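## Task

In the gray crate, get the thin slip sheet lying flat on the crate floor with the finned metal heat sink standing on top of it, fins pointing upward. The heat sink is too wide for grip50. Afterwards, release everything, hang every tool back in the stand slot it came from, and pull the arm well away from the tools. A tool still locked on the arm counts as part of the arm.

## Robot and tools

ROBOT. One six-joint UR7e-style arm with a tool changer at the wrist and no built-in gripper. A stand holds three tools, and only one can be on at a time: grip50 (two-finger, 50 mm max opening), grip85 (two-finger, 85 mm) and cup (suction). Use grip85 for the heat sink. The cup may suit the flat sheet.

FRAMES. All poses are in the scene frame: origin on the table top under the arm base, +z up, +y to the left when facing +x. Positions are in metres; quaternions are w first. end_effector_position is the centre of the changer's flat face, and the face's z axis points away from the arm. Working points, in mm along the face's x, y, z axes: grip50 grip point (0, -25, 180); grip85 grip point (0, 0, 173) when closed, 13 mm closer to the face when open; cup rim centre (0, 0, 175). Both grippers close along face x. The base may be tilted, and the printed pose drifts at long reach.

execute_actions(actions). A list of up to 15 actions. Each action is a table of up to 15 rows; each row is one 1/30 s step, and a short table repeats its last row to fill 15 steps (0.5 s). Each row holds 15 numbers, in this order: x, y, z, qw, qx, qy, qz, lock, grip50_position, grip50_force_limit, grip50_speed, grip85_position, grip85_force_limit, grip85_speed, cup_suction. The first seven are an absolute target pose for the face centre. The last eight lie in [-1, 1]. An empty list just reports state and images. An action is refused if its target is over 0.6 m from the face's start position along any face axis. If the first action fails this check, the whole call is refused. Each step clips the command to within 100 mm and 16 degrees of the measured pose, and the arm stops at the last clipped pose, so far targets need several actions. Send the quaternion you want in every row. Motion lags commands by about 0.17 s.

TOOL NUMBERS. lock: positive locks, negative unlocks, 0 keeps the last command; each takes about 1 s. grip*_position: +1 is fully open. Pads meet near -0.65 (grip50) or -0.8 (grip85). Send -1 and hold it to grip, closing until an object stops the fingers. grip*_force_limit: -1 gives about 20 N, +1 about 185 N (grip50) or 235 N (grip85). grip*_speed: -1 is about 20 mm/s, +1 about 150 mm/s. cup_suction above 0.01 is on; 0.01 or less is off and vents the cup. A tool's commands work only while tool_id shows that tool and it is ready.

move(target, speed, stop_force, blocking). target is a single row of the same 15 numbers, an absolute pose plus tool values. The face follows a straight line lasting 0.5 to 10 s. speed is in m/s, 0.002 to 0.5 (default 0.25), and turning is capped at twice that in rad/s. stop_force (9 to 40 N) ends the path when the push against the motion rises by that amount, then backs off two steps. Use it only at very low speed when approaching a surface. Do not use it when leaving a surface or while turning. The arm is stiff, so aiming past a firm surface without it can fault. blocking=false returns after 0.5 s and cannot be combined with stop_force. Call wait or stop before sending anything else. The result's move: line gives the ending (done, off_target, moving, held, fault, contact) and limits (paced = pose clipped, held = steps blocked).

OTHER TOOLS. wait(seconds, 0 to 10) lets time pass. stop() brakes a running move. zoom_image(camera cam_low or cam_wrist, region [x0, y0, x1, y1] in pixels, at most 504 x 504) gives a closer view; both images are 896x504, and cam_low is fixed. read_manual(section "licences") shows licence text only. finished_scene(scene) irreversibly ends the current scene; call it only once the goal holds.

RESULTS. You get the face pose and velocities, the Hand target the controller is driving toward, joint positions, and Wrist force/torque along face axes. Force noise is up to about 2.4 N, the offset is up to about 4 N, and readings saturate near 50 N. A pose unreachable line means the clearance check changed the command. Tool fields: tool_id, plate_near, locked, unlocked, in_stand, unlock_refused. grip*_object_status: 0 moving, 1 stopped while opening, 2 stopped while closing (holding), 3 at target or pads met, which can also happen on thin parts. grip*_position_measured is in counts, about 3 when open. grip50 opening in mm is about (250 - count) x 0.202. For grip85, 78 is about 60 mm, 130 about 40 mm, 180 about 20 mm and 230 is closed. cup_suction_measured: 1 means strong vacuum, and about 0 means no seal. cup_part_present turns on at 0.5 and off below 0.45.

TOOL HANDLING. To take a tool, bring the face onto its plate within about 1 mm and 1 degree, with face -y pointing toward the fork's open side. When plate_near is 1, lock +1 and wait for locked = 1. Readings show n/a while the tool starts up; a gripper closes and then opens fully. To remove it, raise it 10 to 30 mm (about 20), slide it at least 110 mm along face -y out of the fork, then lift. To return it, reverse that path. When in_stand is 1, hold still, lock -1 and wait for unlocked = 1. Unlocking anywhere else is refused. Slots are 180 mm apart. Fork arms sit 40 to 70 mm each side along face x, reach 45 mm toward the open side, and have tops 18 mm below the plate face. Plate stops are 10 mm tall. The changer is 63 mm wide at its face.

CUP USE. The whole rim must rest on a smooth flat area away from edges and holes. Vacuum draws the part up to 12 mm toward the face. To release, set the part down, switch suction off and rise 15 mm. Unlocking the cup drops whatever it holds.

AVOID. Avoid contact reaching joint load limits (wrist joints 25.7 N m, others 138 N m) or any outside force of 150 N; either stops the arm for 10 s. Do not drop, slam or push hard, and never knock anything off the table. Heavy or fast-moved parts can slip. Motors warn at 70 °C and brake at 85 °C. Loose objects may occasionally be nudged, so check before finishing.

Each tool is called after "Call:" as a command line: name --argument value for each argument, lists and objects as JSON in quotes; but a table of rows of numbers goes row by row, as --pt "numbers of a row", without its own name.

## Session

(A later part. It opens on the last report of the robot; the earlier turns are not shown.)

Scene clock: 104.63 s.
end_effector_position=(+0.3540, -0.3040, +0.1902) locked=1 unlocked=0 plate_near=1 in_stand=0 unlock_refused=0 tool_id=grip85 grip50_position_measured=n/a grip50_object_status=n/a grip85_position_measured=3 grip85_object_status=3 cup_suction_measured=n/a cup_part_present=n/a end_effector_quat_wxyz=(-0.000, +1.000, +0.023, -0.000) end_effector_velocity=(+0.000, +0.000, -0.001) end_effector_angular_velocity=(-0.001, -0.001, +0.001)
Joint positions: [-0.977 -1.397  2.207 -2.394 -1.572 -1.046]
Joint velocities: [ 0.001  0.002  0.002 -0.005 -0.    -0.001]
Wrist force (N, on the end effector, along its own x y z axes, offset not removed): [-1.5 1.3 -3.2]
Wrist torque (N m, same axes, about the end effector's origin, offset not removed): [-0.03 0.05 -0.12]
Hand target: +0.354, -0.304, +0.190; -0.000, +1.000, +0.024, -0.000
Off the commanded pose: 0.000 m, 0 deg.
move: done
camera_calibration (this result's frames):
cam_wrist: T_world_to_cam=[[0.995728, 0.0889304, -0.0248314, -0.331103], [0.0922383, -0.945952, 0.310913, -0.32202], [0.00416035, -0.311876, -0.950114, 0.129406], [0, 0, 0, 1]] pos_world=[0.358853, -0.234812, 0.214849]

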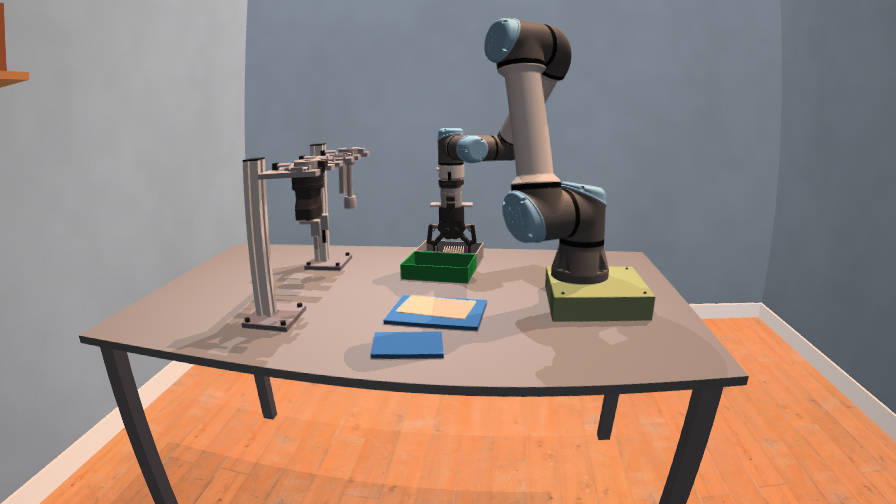

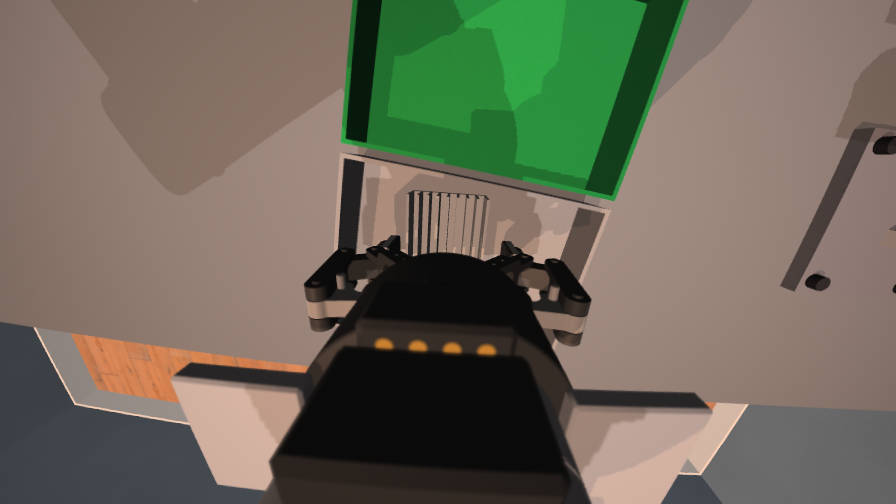

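Call:
move --target '[0.354,-0.304,0.19,0,0.9997,0.0235,0,0,1,0,0,-1,0,0,0]'

Call:
move --target '[0.354,-0.304,0.28,0,0.9997,0.0235,0,0,1,0,0,-1,0,0,0]' --speed 0.1

Call:
move --target '[0.46,-0.02,0.25,0,0.7071,0.7071,0,0,1,0,0,-1,0,0,0]'

Call:
move --target '[0.46,-0.02,0.196,0,0.7071,0.7071,0,0,1,0,0,-1,0,0,0]' --speed 0.08

Call:
move --target '[0.46,-0.02,0.175,0,0.7071,0.7071,0,0,1,0,0,-1,0,0,0]' --speed 0.006 --stop_force 10

Scene clock: 112.30 s.
end_effector_position=(+0.3541, -0.3041, +0.1901) locked=1 unlocked=0 plate_near=1 in_stand=0 unlock_refused=0 tool_id=grip85 grip50_position_measured=n/a grip50_object_status=n/a grip85_position_measured=80 grip85_object_status=2 cup_suction_measured=n/a cup_part_present=n/a end_effector_quat_wxyz=(+0.000, +1.000, +0.024, +0.000) end_effector_velocity=(-0.000, +0.000, +0.000) end_effector_angular_velocity=(+0.001, -0.001, +0.001)
Joint positions: [-0.977 -1.397  2.207 -2.395 -1.572 -1.046]
Joint velocities: [-0.    -0.    -0.     0.001  0.001 -0.001]
Wrist force (N, on the end effector, along its own x y z axes, offset not removed): [-2.1 -15.6 -50.0]
Wrist torque (N m, same axes, about the end effector's origin, offset not removed): [2.51 1.40 -0.21]
Hand target: +0.354, -0.304, +0.190; +0.000, +1.000, +0.024, +0.000
Off the commanded pose: 0.000 m, 0 deg.
move: done
camera_calibration (this result's frames):
cam_wrist: T_world_to_cam=[[0.99573, 0.0889652, -0.0246419, -0.331162], [0.0922104, -0.945823, 0.311312, -0.322051], [0.00438907, -0.312255, -0.949988, 0.129114], [0, 0, 0, 1]] pos_world=[0.358878, -0.234825, 0.214754]

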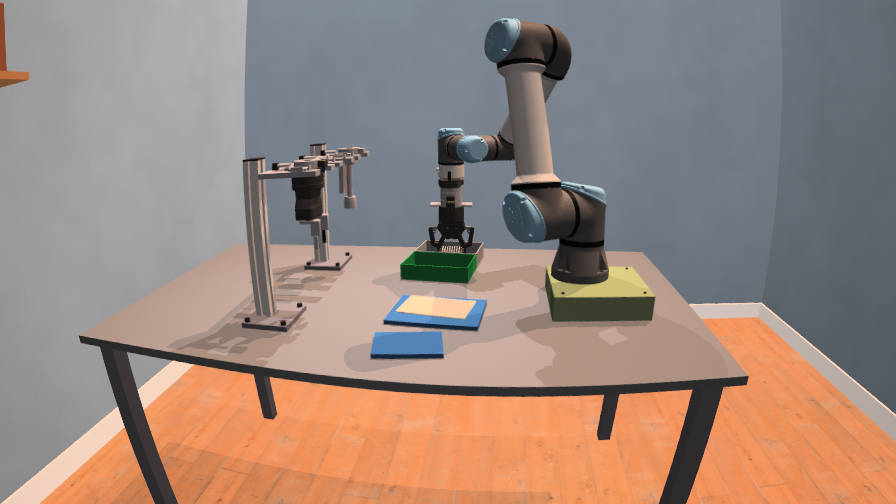

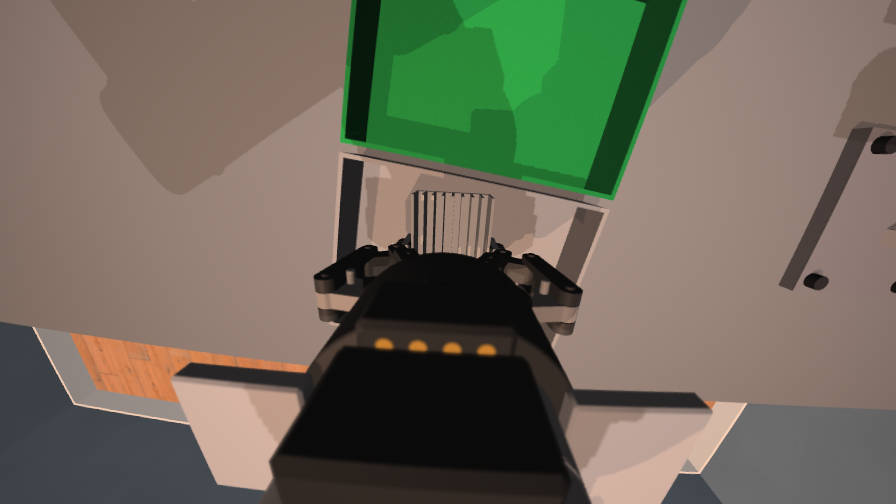

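Scene clock: 113.67 s.
end_effector_position=(+0.3540, -0.3039, +0.2798) locked=1 unlocked=0 plate_near=1 in_stand=0 unlock_refused=0 tool_id=grip85 grip50_position_measured=n/a grip50_object_status=n/a grip85_position_measured=80 grip85_object_status=2 cup_suction_measured=n/a cup_part_present=n/a end_effector_quat_wxyz=(+0.000, +1.000, +0.023, +0.000) end_effector_velocity=(-0.000, -0.001, +0.001) end_effector_angular_velocity=(+0.002, -0.000, -0.002)
Joint positions: [-0.976 -1.557  2.095 -2.121 -1.572 -1.045]
Joint velocities: [-0.001 -0.    -0.003  0.004  0.001  0.001]
Wrist force (N, on the end effector, along its own x y z axes, offset not removed): [-0.4 -1.8 0.6]
Wrist torque (N m, same axes, about the end effector's origin, offset not removed): [-0.13 -0.01 -0.03]
Hand target: +0.354, -0.304, +0.280; +0.000, +1.000, +0.024, +0.000
Off the commanded pose: 0.000 m, 0 deg.
move: done
camera_calibration (this result's frames):
cam_wrist: T_world_to_cam=[[0.995733, 0.0888862, -0.0248166, -0.328871], [0.0921915, -0.945945, 0.310949, -0.34976], [0.00416385, -0.311909, -0.950103, 0.214583], [0, 0, 0, 1]] pos_world=[0.358819, -0.234691, 0.304471]

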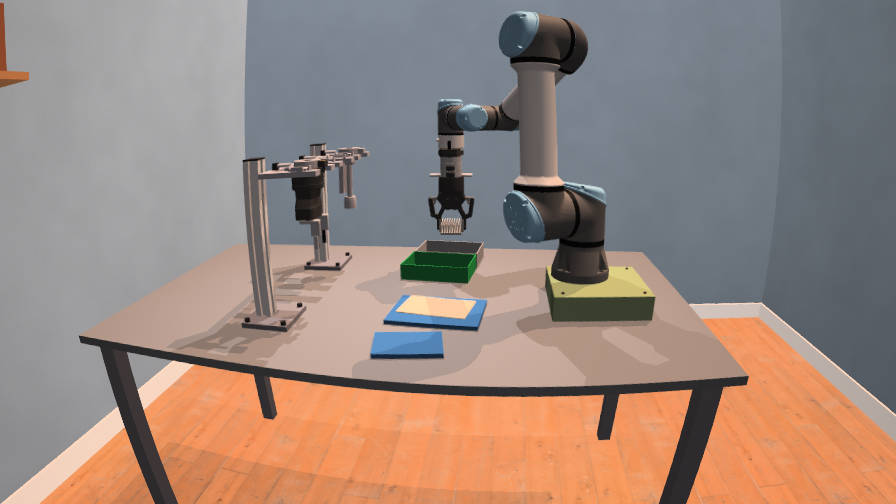

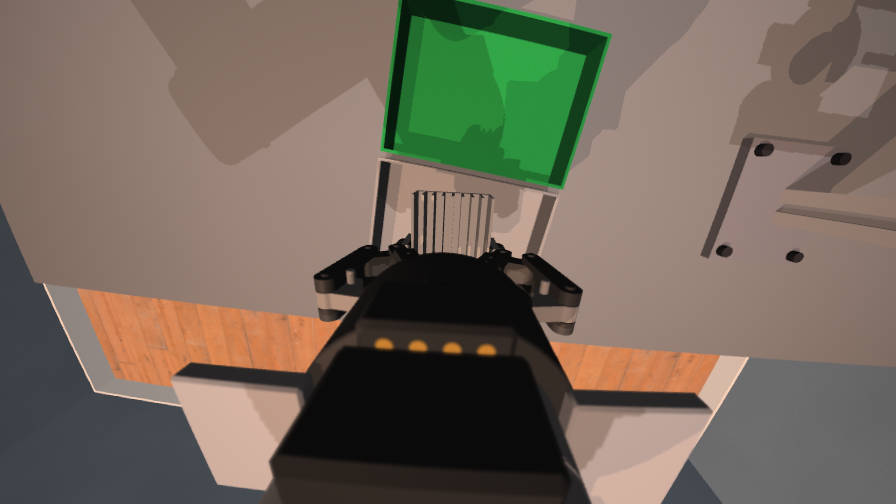

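Scene clock: 117.20 s.
end_effector_position=(+0.4599, -0.0202, +0.2500) locked=1 unlocked=0 plate_near=1 in_stand=0 unlock_refused=0 tool_id=grip85 grip50_position_measured=n/a grip50_object_status=n/a grip85_position_measured=80 grip85_object_status=2 cup_suction_measured=n/a cup_part_present=n/a end_effector_quat_wxyz=(-0.001, +0.707, +0.707, +0.001) end_effector_velocity=(+0.001, +0.002, +0.001) end_effector_angular_velocity=(+0.000, -0.003, +0.011)
Joint positions: [-0.309 -1.518  2.152 -2.214 -1.578 -1.901]
Joint velocities: [ 0.004  0.    -0.001 -0.001  0.001 -0.007]
Wrist force (N, on the end effector, along its own x y z axes, offset not removed): [2.6 0.0 0.8]
Wrist torque (N m, same axes, about the end effector's origin, offset not removed): [-0.24 -0.18 -0.03]
Hand target: +0.460, -0.020, +0.250; -0.001, +0.707, +0.707, +0.001
Off the commanded pose: 0.000 m, 0 deg.
move: done
camera_calibration (this result's frames):
cam_wrist: T_world_to_cam=[[-0.0412851, 0.998878, -0.0231941, 0.0345622], [0.949248, 0.0464571, 0.311079, -0.45605], [0.311807, -0.00917401, -0.950101, 0.138955], [0, 0, 0, 1]] pos_world=[0.391004, -0.0120619, 0.27469]

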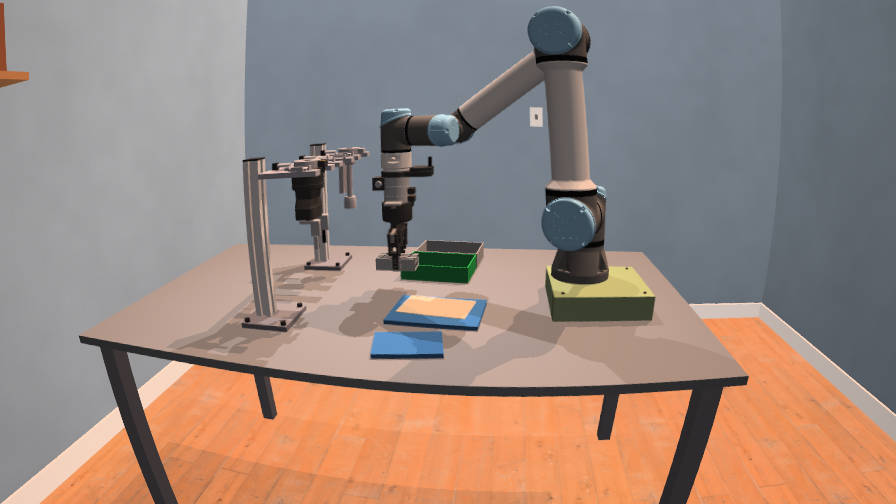

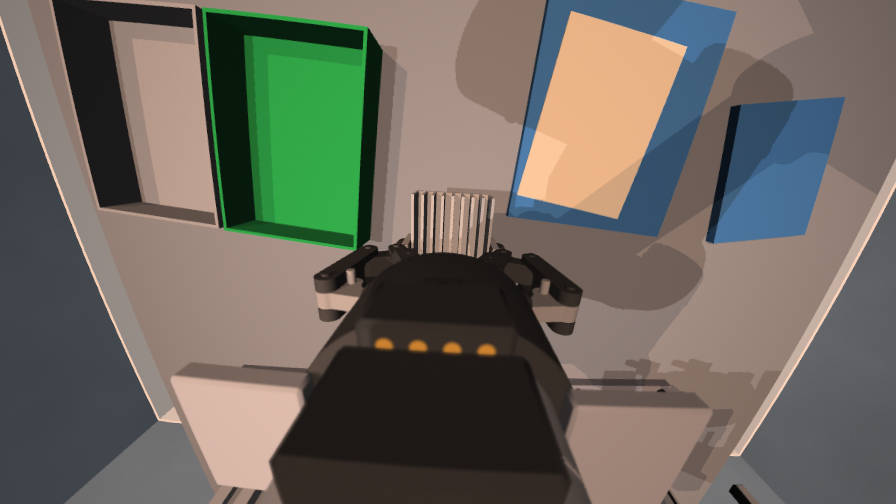

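Scene clock: 118.30 s.
end_effector_position=(+0.4600, -0.0201, +0.1962) locked=1 unlocked=0 plate_near=1 in_stand=0 unlock_refused=0 tool_id=grip85 grip50_position_measured=n/a grip50_object_status=n/a grip85_position_measured=80 grip85_object_status=2 cup_suction_measured=n/a cup_part_present=n/a end_effector_quat_wxyz=(-0.000, +0.707, +0.707, -0.000) end_effector_velocity=(+0.000, +0.000, -0.003) end_effector_angular_velocity=(+0.001, +0.002, -0.001)
Joint positions: [-0.309 -1.415  2.216 -2.381 -1.58  -1.902]
Joint velocities: [ 0.     0.006  0.002 -0.006  0.     0.001]
Wrist force (N, on the end effector, along its own x y z axes, offset not removed): [-1.1 3.0 0.2]
Wrist torque (N m, same axes, about the end effector's origin, offset not removed): [0.38 0.13 -0.03]
Hand target: +0.460, -0.020, +0.196; -0.000, +0.707, +0.707, -0.000
Off the commanded pose: 0.000 m, 0 deg.
move: done
camera_calibration (this result's frames):
cam_wrist: T_world_to_cam=[[-0.0419808, 0.99881, -0.0248114, 0.0338546], [0.94925, 0.0476207, 0.310897, -0.43934], [0.311709, -0.0105006, -0.95012, 0.0878141], [0, 0, 0, 1]] pos_world=[0.391092, -0.0119706, 0.220863]

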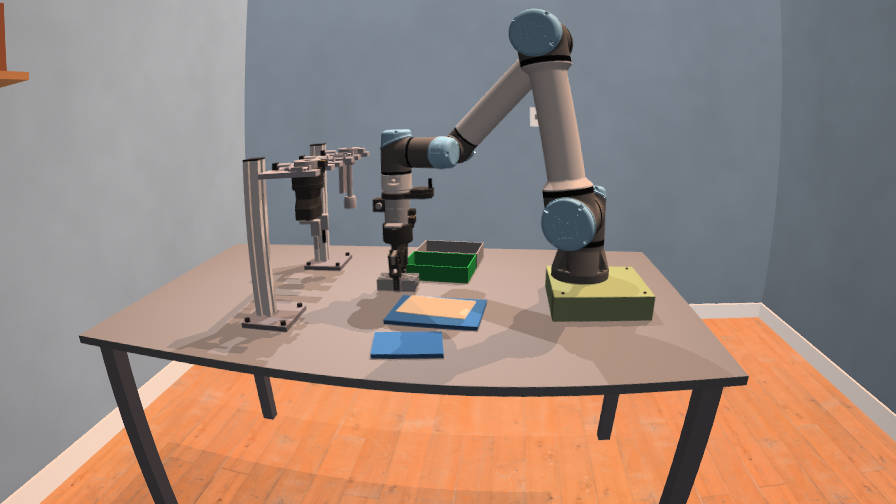

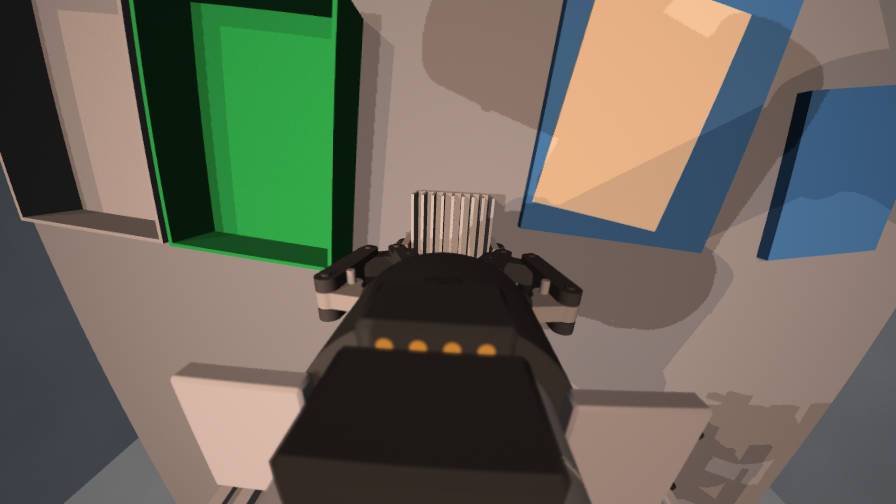

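Scene clock: 120.10 s.
end_effector_position=(+0.4600, -0.0200, +0.1876) locked=1 unlocked=0 plate_near=1 in_stand=0 unlock_refused=0 tool_id=grip85 grip50_position_measured=n/a grip50_object_status=n/a grip85_position_measured=80 grip85_object_status=2 cup_suction_measured=n/a cup_part_present=n/a end_effector_quat_wxyz=(-0.000, +0.707, +0.707, -0.000) end_effector_velocity=(-0.001, +0.001, +0.001) end_effector_angular_velocity=(+0.002, +0.005, +0.001)
Joint positions: [-0.309 -1.396  2.224 -2.408 -1.58  -1.902]
Joint velocities: [ 0.    -0.003 -0.002  0.01   0.    -0.   ]
Wrist force (N, on the end effector, along its own x y z axes, offset not removed): [-0.5 2.6 -23.0]
Wrist torque (N m, same axes, about the end effector's origin, offset not removed): [-0.85 0.44 -0.08]
Hand target: +0.460, -0.020, +0.188; -0.000, +0.707, +0.707, -0.000
Off the commanded pose: 0.013 m, 0 deg.
move: contact
camera_calibration (this result's frames):
cam_wrist: T_world_to_cam=[[-0.0420234, 0.998809, -0.0248098, 0.0336324], [0.949252, 0.0476606, 0.310885, -0.436632], [0.311697, -0.0104863, -0.950124, 0.0796474], [0, 0, 0, 1]] pos_world=[0.391062, -0.011947, 0.212252]

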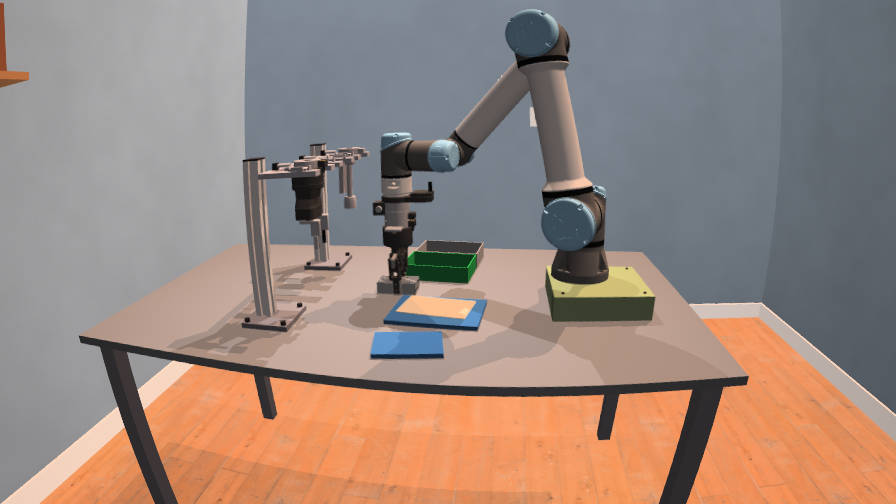

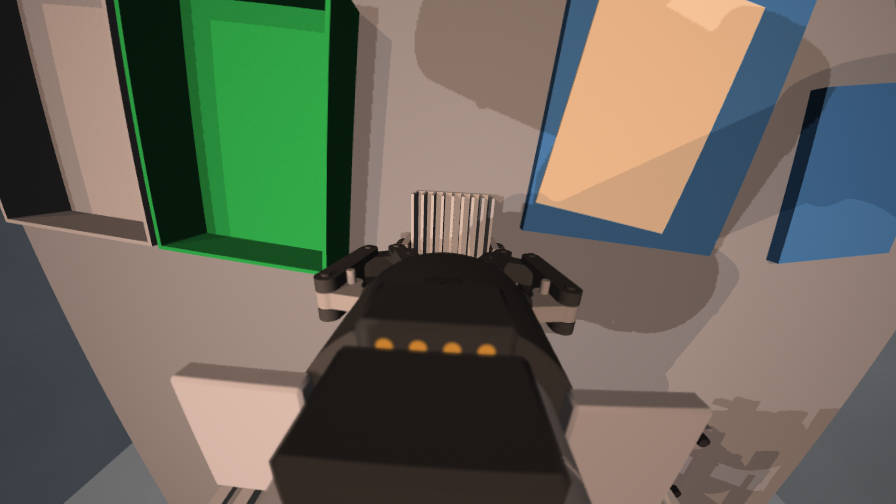

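Call:
move --target '[0.46,-0.02,0.1885,0,0.7071,0.7071,0,0,1,0,0,1,0,0,0]'

Call:
move --target '[0.50,-0.0154,0.381,0,0.6974,0.7167,0,0,1,0,0,1,0,0,0]'

Call:
move --target '[0.630,-0.0119,0.381,0,0.6974,0.7167,0,0,1,0,0,1,0,0,0]' --speed 0.12

Call:
move --target '[0.630,-0.0119,0.3617,0,0.6974,0.7167,0,0,1,0,0,1,0,0,0]' --speed 0.02

Call:
execute_actions --actions '[[[0.630,-0.0119,0.3617,0,0.6974,0.7167,0,-1,1,0,0,1,0,0,0]],[[0.630,-0.0119,0.3617,0,0.6974,0.7167,0,-1,1,0,0,1,0,0,0]],[[0.630,-0.0119,0.3617,0,0.6974,0.7167,0,-1,1,0,0,1,0,0,0]]]'

Scene clock: 127.87 s.
end_effector_position=(+0.4600, -0.0200, +0.1885) locked=1 unlocked=0 plate_near=1 in_stand=0 unlock_refused=0 tool_id=grip85 grip50_position_measured=n/a grip50_object_status=n/a grip85_position_measured=3 grip85_object_status=3 cup_suction_measured=n/a cup_part_present=n/a end_effector_quat_wxyz=(-0.000, +0.707, +0.707, +0.000) end_effector_velocity=(+0.000, +0.000, +0.000) end_effector_angular_velocity=(+0.000, -0.001, +0.002)
Joint positions: [-0.309 -1.398  2.224 -2.405 -1.58  -1.902]
Joint velocities: [ 0.    -0.001 -0.     0.     0.    -0.002]
Wrist force (N, on the end effector, along its own x y z axes, offset not removed): [-1.8 -1.5 -4.7]
Wrist torque (N m, same axes, about the end effector's origin, offset not removed): [-0.25 0.22 -0.11]
Hand target: +0.460, -0.020, +0.188; -0.000, +0.707, +0.707, +0.000
Off the commanded pose: 0.000 m, 0 deg.
move: done
camera_calibration (this result's frames):
cam_wrist: T_world_to_cam=[[-0.0420453, 0.998807, -0.0248247, 0.0336433], [0.949238, 0.0476865, 0.310923, -0.436927], [0.311736, -0.0104917, -0.950111, 0.0804814], [0, 0, 0, 1]] pos_world=[0.391073, -0.0119233, 0.213152]

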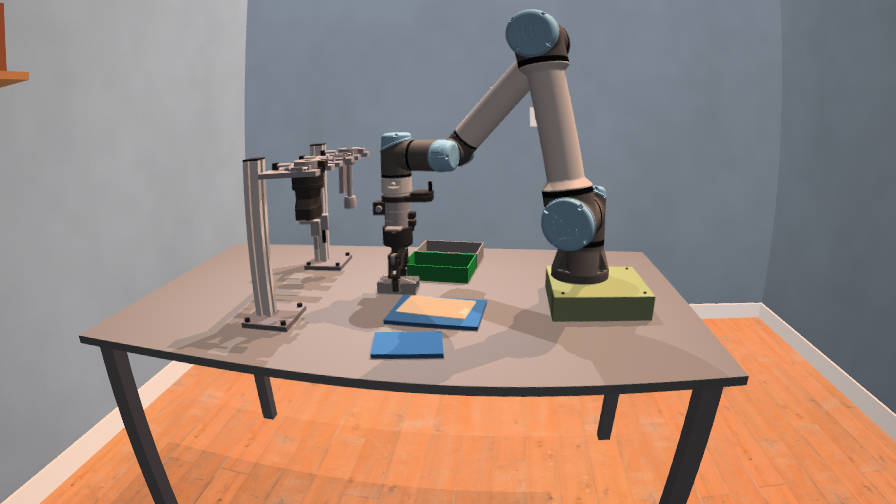

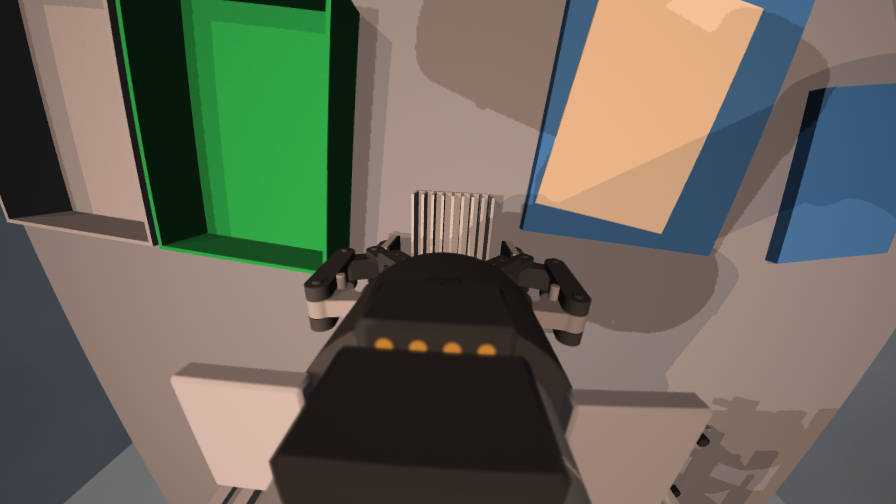

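Scene clock: 129.20 s.
end_effector_position=(+0.4998, -0.0154, +0.3808) locked=1 unlocked=0 plate_near=1 in_stand=0 unlock_refused=0 tool_id=grip85 grip50_position_measured=n/a grip50_object_status=n/a grip85_position_measured=3 grip85_object_status=3 cup_suction_measured=n/a cup_part_present=n/a end_effector_quat_wxyz=(+0.000, +0.697, +0.717, +0.000) end_effector_velocity=(+0.001, +0.000, +0.002) end_effector_angular_velocity=(-0.001, +0.002, +0.004)
Joint positions: [-0.269 -1.57   1.833 -1.843 -1.58  -1.89 ]
Joint velocities: [ 0.002  0.002 -0.007  0.007 -0.002 -0.002]
Wrist force (N, on the end effector, along its own x y z axes, offset not removed): [-5.2 1.2 -1.0]
Wrist torque (N m, same axes, about the end effector's origin, offset not removed): [0.10 0.22 -0.09]
Hand target: +0.500, -0.015, +0.381; -0.000, +0.697, +0.717, +0.000
Off the commanded pose: 0.000 m, 0 deg.
move: done
camera_calibration (this result's frames):
cam_wrist: T_world_to_cam=[[-0.0692629, 0.997293, -0.0246861, 0.0489835], [0.947534, 0.0735075, 0.311089, -0.533539], [0.312062, -0.00184402, -0.95006, 0.25079], [0, 0, 0, 1]] pos_world=[0.430677, -0.00916935, 0.405453]

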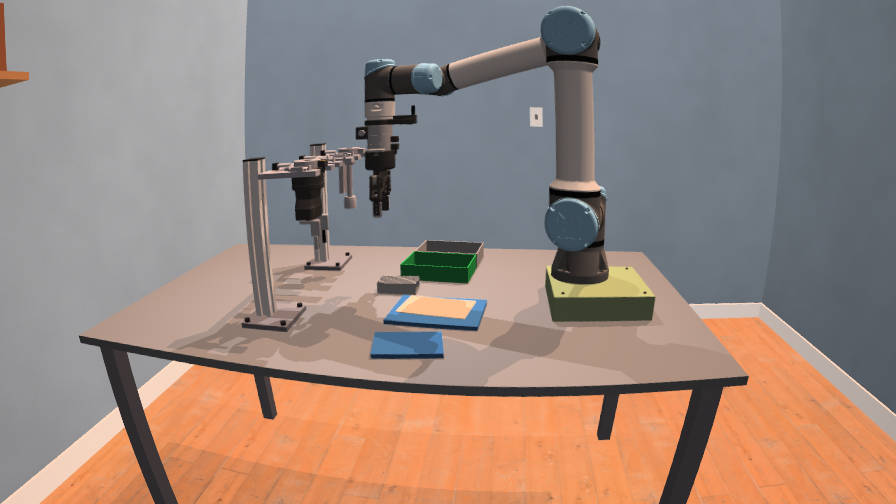

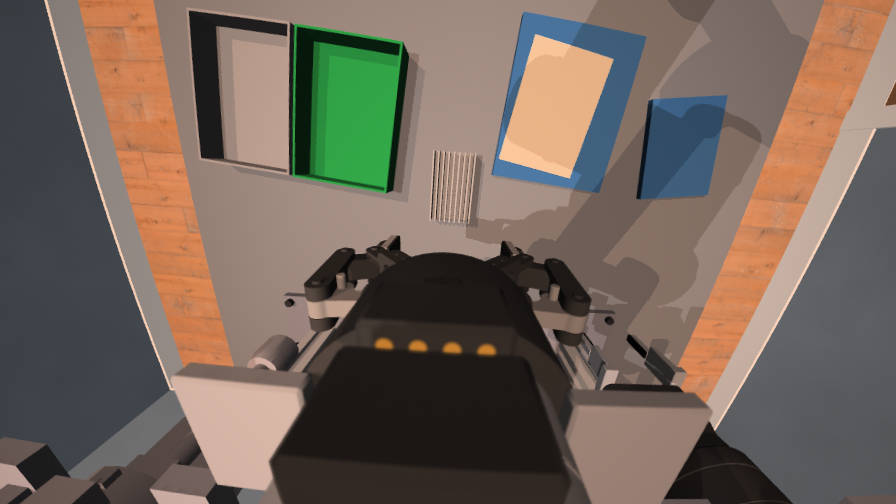

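Scene clock: 130.80 s.
end_effector_position=(+0.6299, -0.0120, +0.3812) locked=1 unlocked=0 plate_near=1 in_stand=0 unlock_refused=0 tool_id=grip85 grip50_position_measured=n/a grip50_object_status=n/a grip85_position_measured=3 grip85_object_status=3 cup_suction_measured=n/a cup_part_present=n/a end_effector_quat_wxyz=(-0.000, +0.697, +0.717, +0.000) end_effector_velocity=(+0.002, +0.000, +0.000) end_effector_angular_velocity=(-0.000, +0.000, -0.001)
Joint positions: [-0.203 -1.262  1.469 -1.786 -1.58  -1.823]
Joint velocities: [ 0.001  0.004 -0.005  0.002 -0.     0.002]
Wrist force (N, on the end effector, along its own x y z axes, offset not removed): [-2.6 1.9 -4.4]
Wrist torque (N m, same axes, about the end effector's origin, offset not removed): [-0.08 0.31 0.01]
Hand target: +0.630, -0.012, +0.381; -0.000, +0.697, +0.717, +0.000
Off the commanded pose: 0.000 m, 0 deg.
move: done
camera_calibration (this result's frames):
cam_wrist: T_world_to_cam=[[-0.0692914, 0.997291, -0.0246705, 0.0546328], [0.94759, 0.0735293, 0.310913, -0.657105], [0.311884, -0.00183394, -0.950118, 0.210683], [0, 0, 0, 1]] pos_world=[0.560743, -0.00578194, 0.405823]

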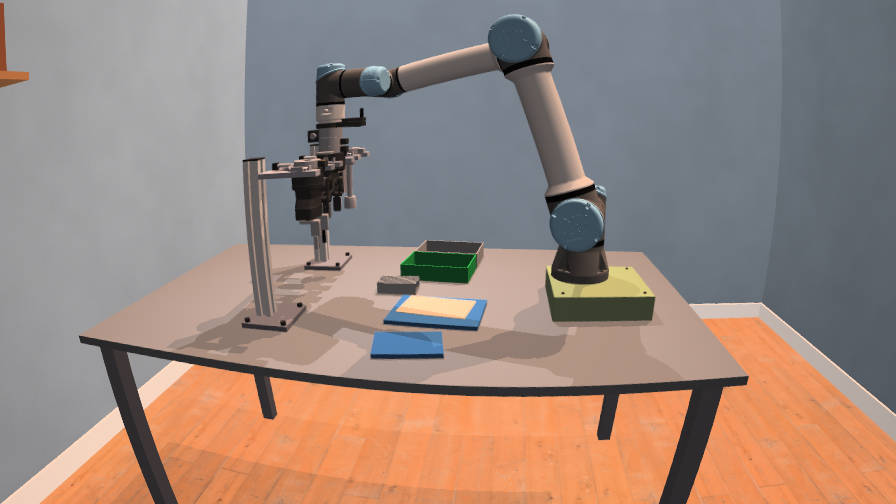

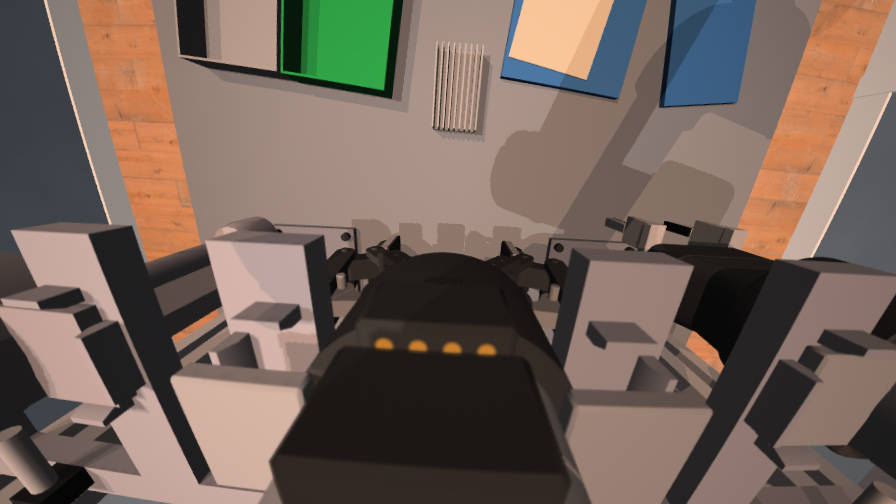

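Scene clock: 132.07 s.
end_effector_position=(+0.6300, -0.0119, +0.3618) locked=1 unlocked=0 plate_near=1 in_stand=1 unlock_refused=0 tool_id=grip85 grip50_position_measured=n/a grip50_object_status=n/a grip85_position_measured=3 grip85_object_status=3 cup_suction_measured=n/a cup_part_present=n/a end_effector_quat_wxyz=(-0.000, +0.697, +0.717, -0.000) end_effector_velocity=(+0.000, +0.000, -0.001) end_effector_angular_velocity=(+0.001, -0.002, +0.000)
Joint positions: [-0.203 -1.251  1.505 -1.833 -1.58  -1.823]
Joint velocities: [ 0.     0.001  0.003 -0.005  0.002 -0.   ]
Wrist force (N, on the end effector, along its own x y z axes, offset not removed): [-3.5 2.9 -5.5]
Wrist torque (N m, same axes, about the end effector's origin, offset not removed): [0.10 0.12 -0.06]
Hand target: +0.630, -0.012, +0.362; -0.000, +0.697, +0.717, -0.000
Off the commanded pose: 0.000 m, 0 deg.
move: done
camera_calibration (this result's frames):
cam_wrist: T_world_to_cam=[[-0.0692895, 0.997288, -0.0248246, 0.0541539], [0.947585, 0.0735756, 0.310917, -0.651241], [0.3119, -0.00198018, -0.950113, 0.192266], [0, 0, 0, 1]] pos_world=[0.560891, -0.0057108, 0.3865]

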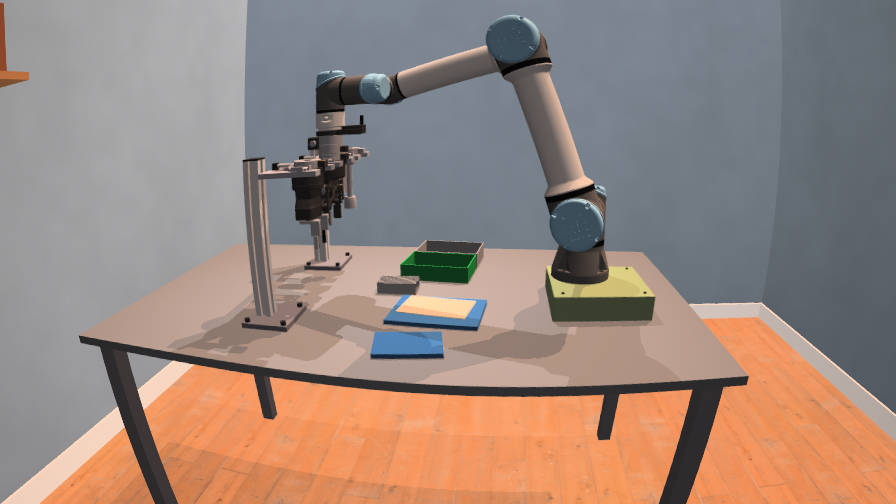

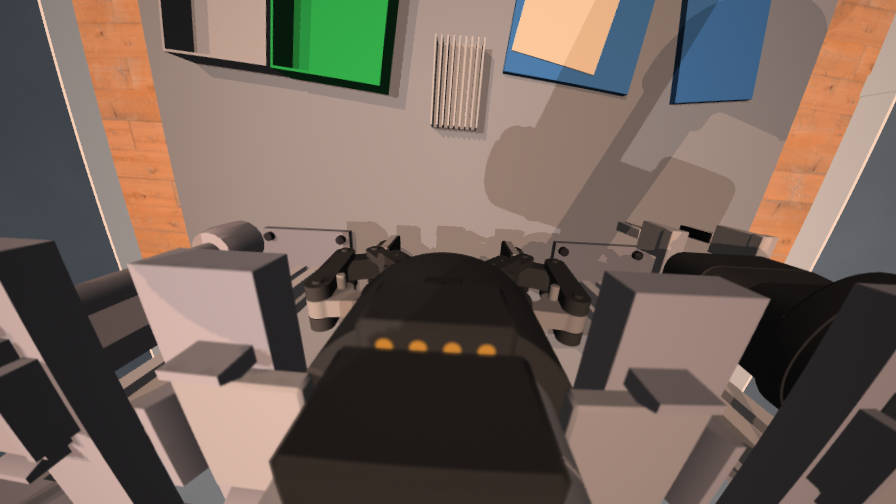

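Scene clock: 133.57 s.
end_effector_position=(+0.6300, -0.0119, +0.3617) locked=0 unlocked=1 plate_near=1 in_stand=1 unlock_refused=0 tool_id=none grip50_position_measured=n/a grip50_object_status=n/a grip85_position_measured=n/a grip85_object_status=n/a cup_suction_measured=n/a cup_part_present=n/a end_effector_quat_wxyz=(-0.000, +0.697, +0.717, -0.000) end_effector_velocity=(+0.000, -0.000, -0.000) end_effector_angular_velocity=(-0.002, -0.001, -0.000)
Joint positions: [-0.203 -1.251  1.505 -1.834 -1.58  -1.823]
Joint velocities: [ 0.     0.     0.    -0.001 -0.002  0.   ]
Wrist force (N, on the end effector, along its own x y z axes, offset not removed): [1.0 1.3 -2.8]
Wrist torque (N m, same axes, about the end effector's origin, offset not removed): [0.03 -0.31 0.02]
Hand target: +0.630, -0.012, +0.362; +0.000, +0.697, +0.717, +0.000
Off the commanded pose: 0.000 m, 0 deg.
camera_calibration (this result's frames):
cam_wrist: T_world_to_cam=[[-0.0692899, 0.997288, -0.0248281, 0.0541518], [0.947585, 0.0735771, 0.310917, -0.651188], [0.3119, -0.00198331, -0.950113, 0.19212], [0, 0, 0, 1]] pos_world=[0.560886, -0.00571134, 0.386345]

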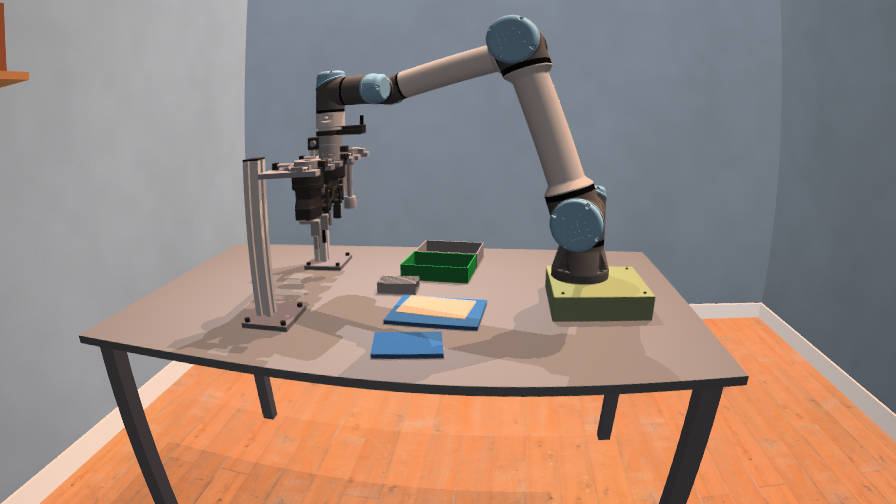

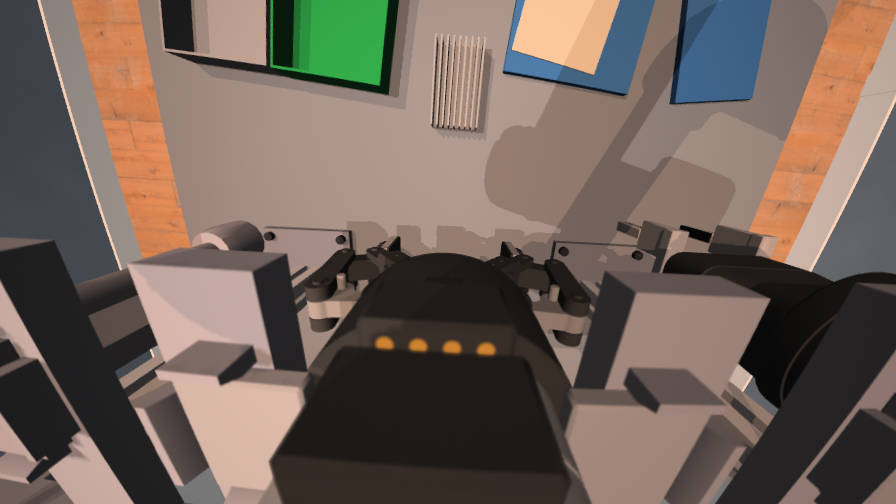

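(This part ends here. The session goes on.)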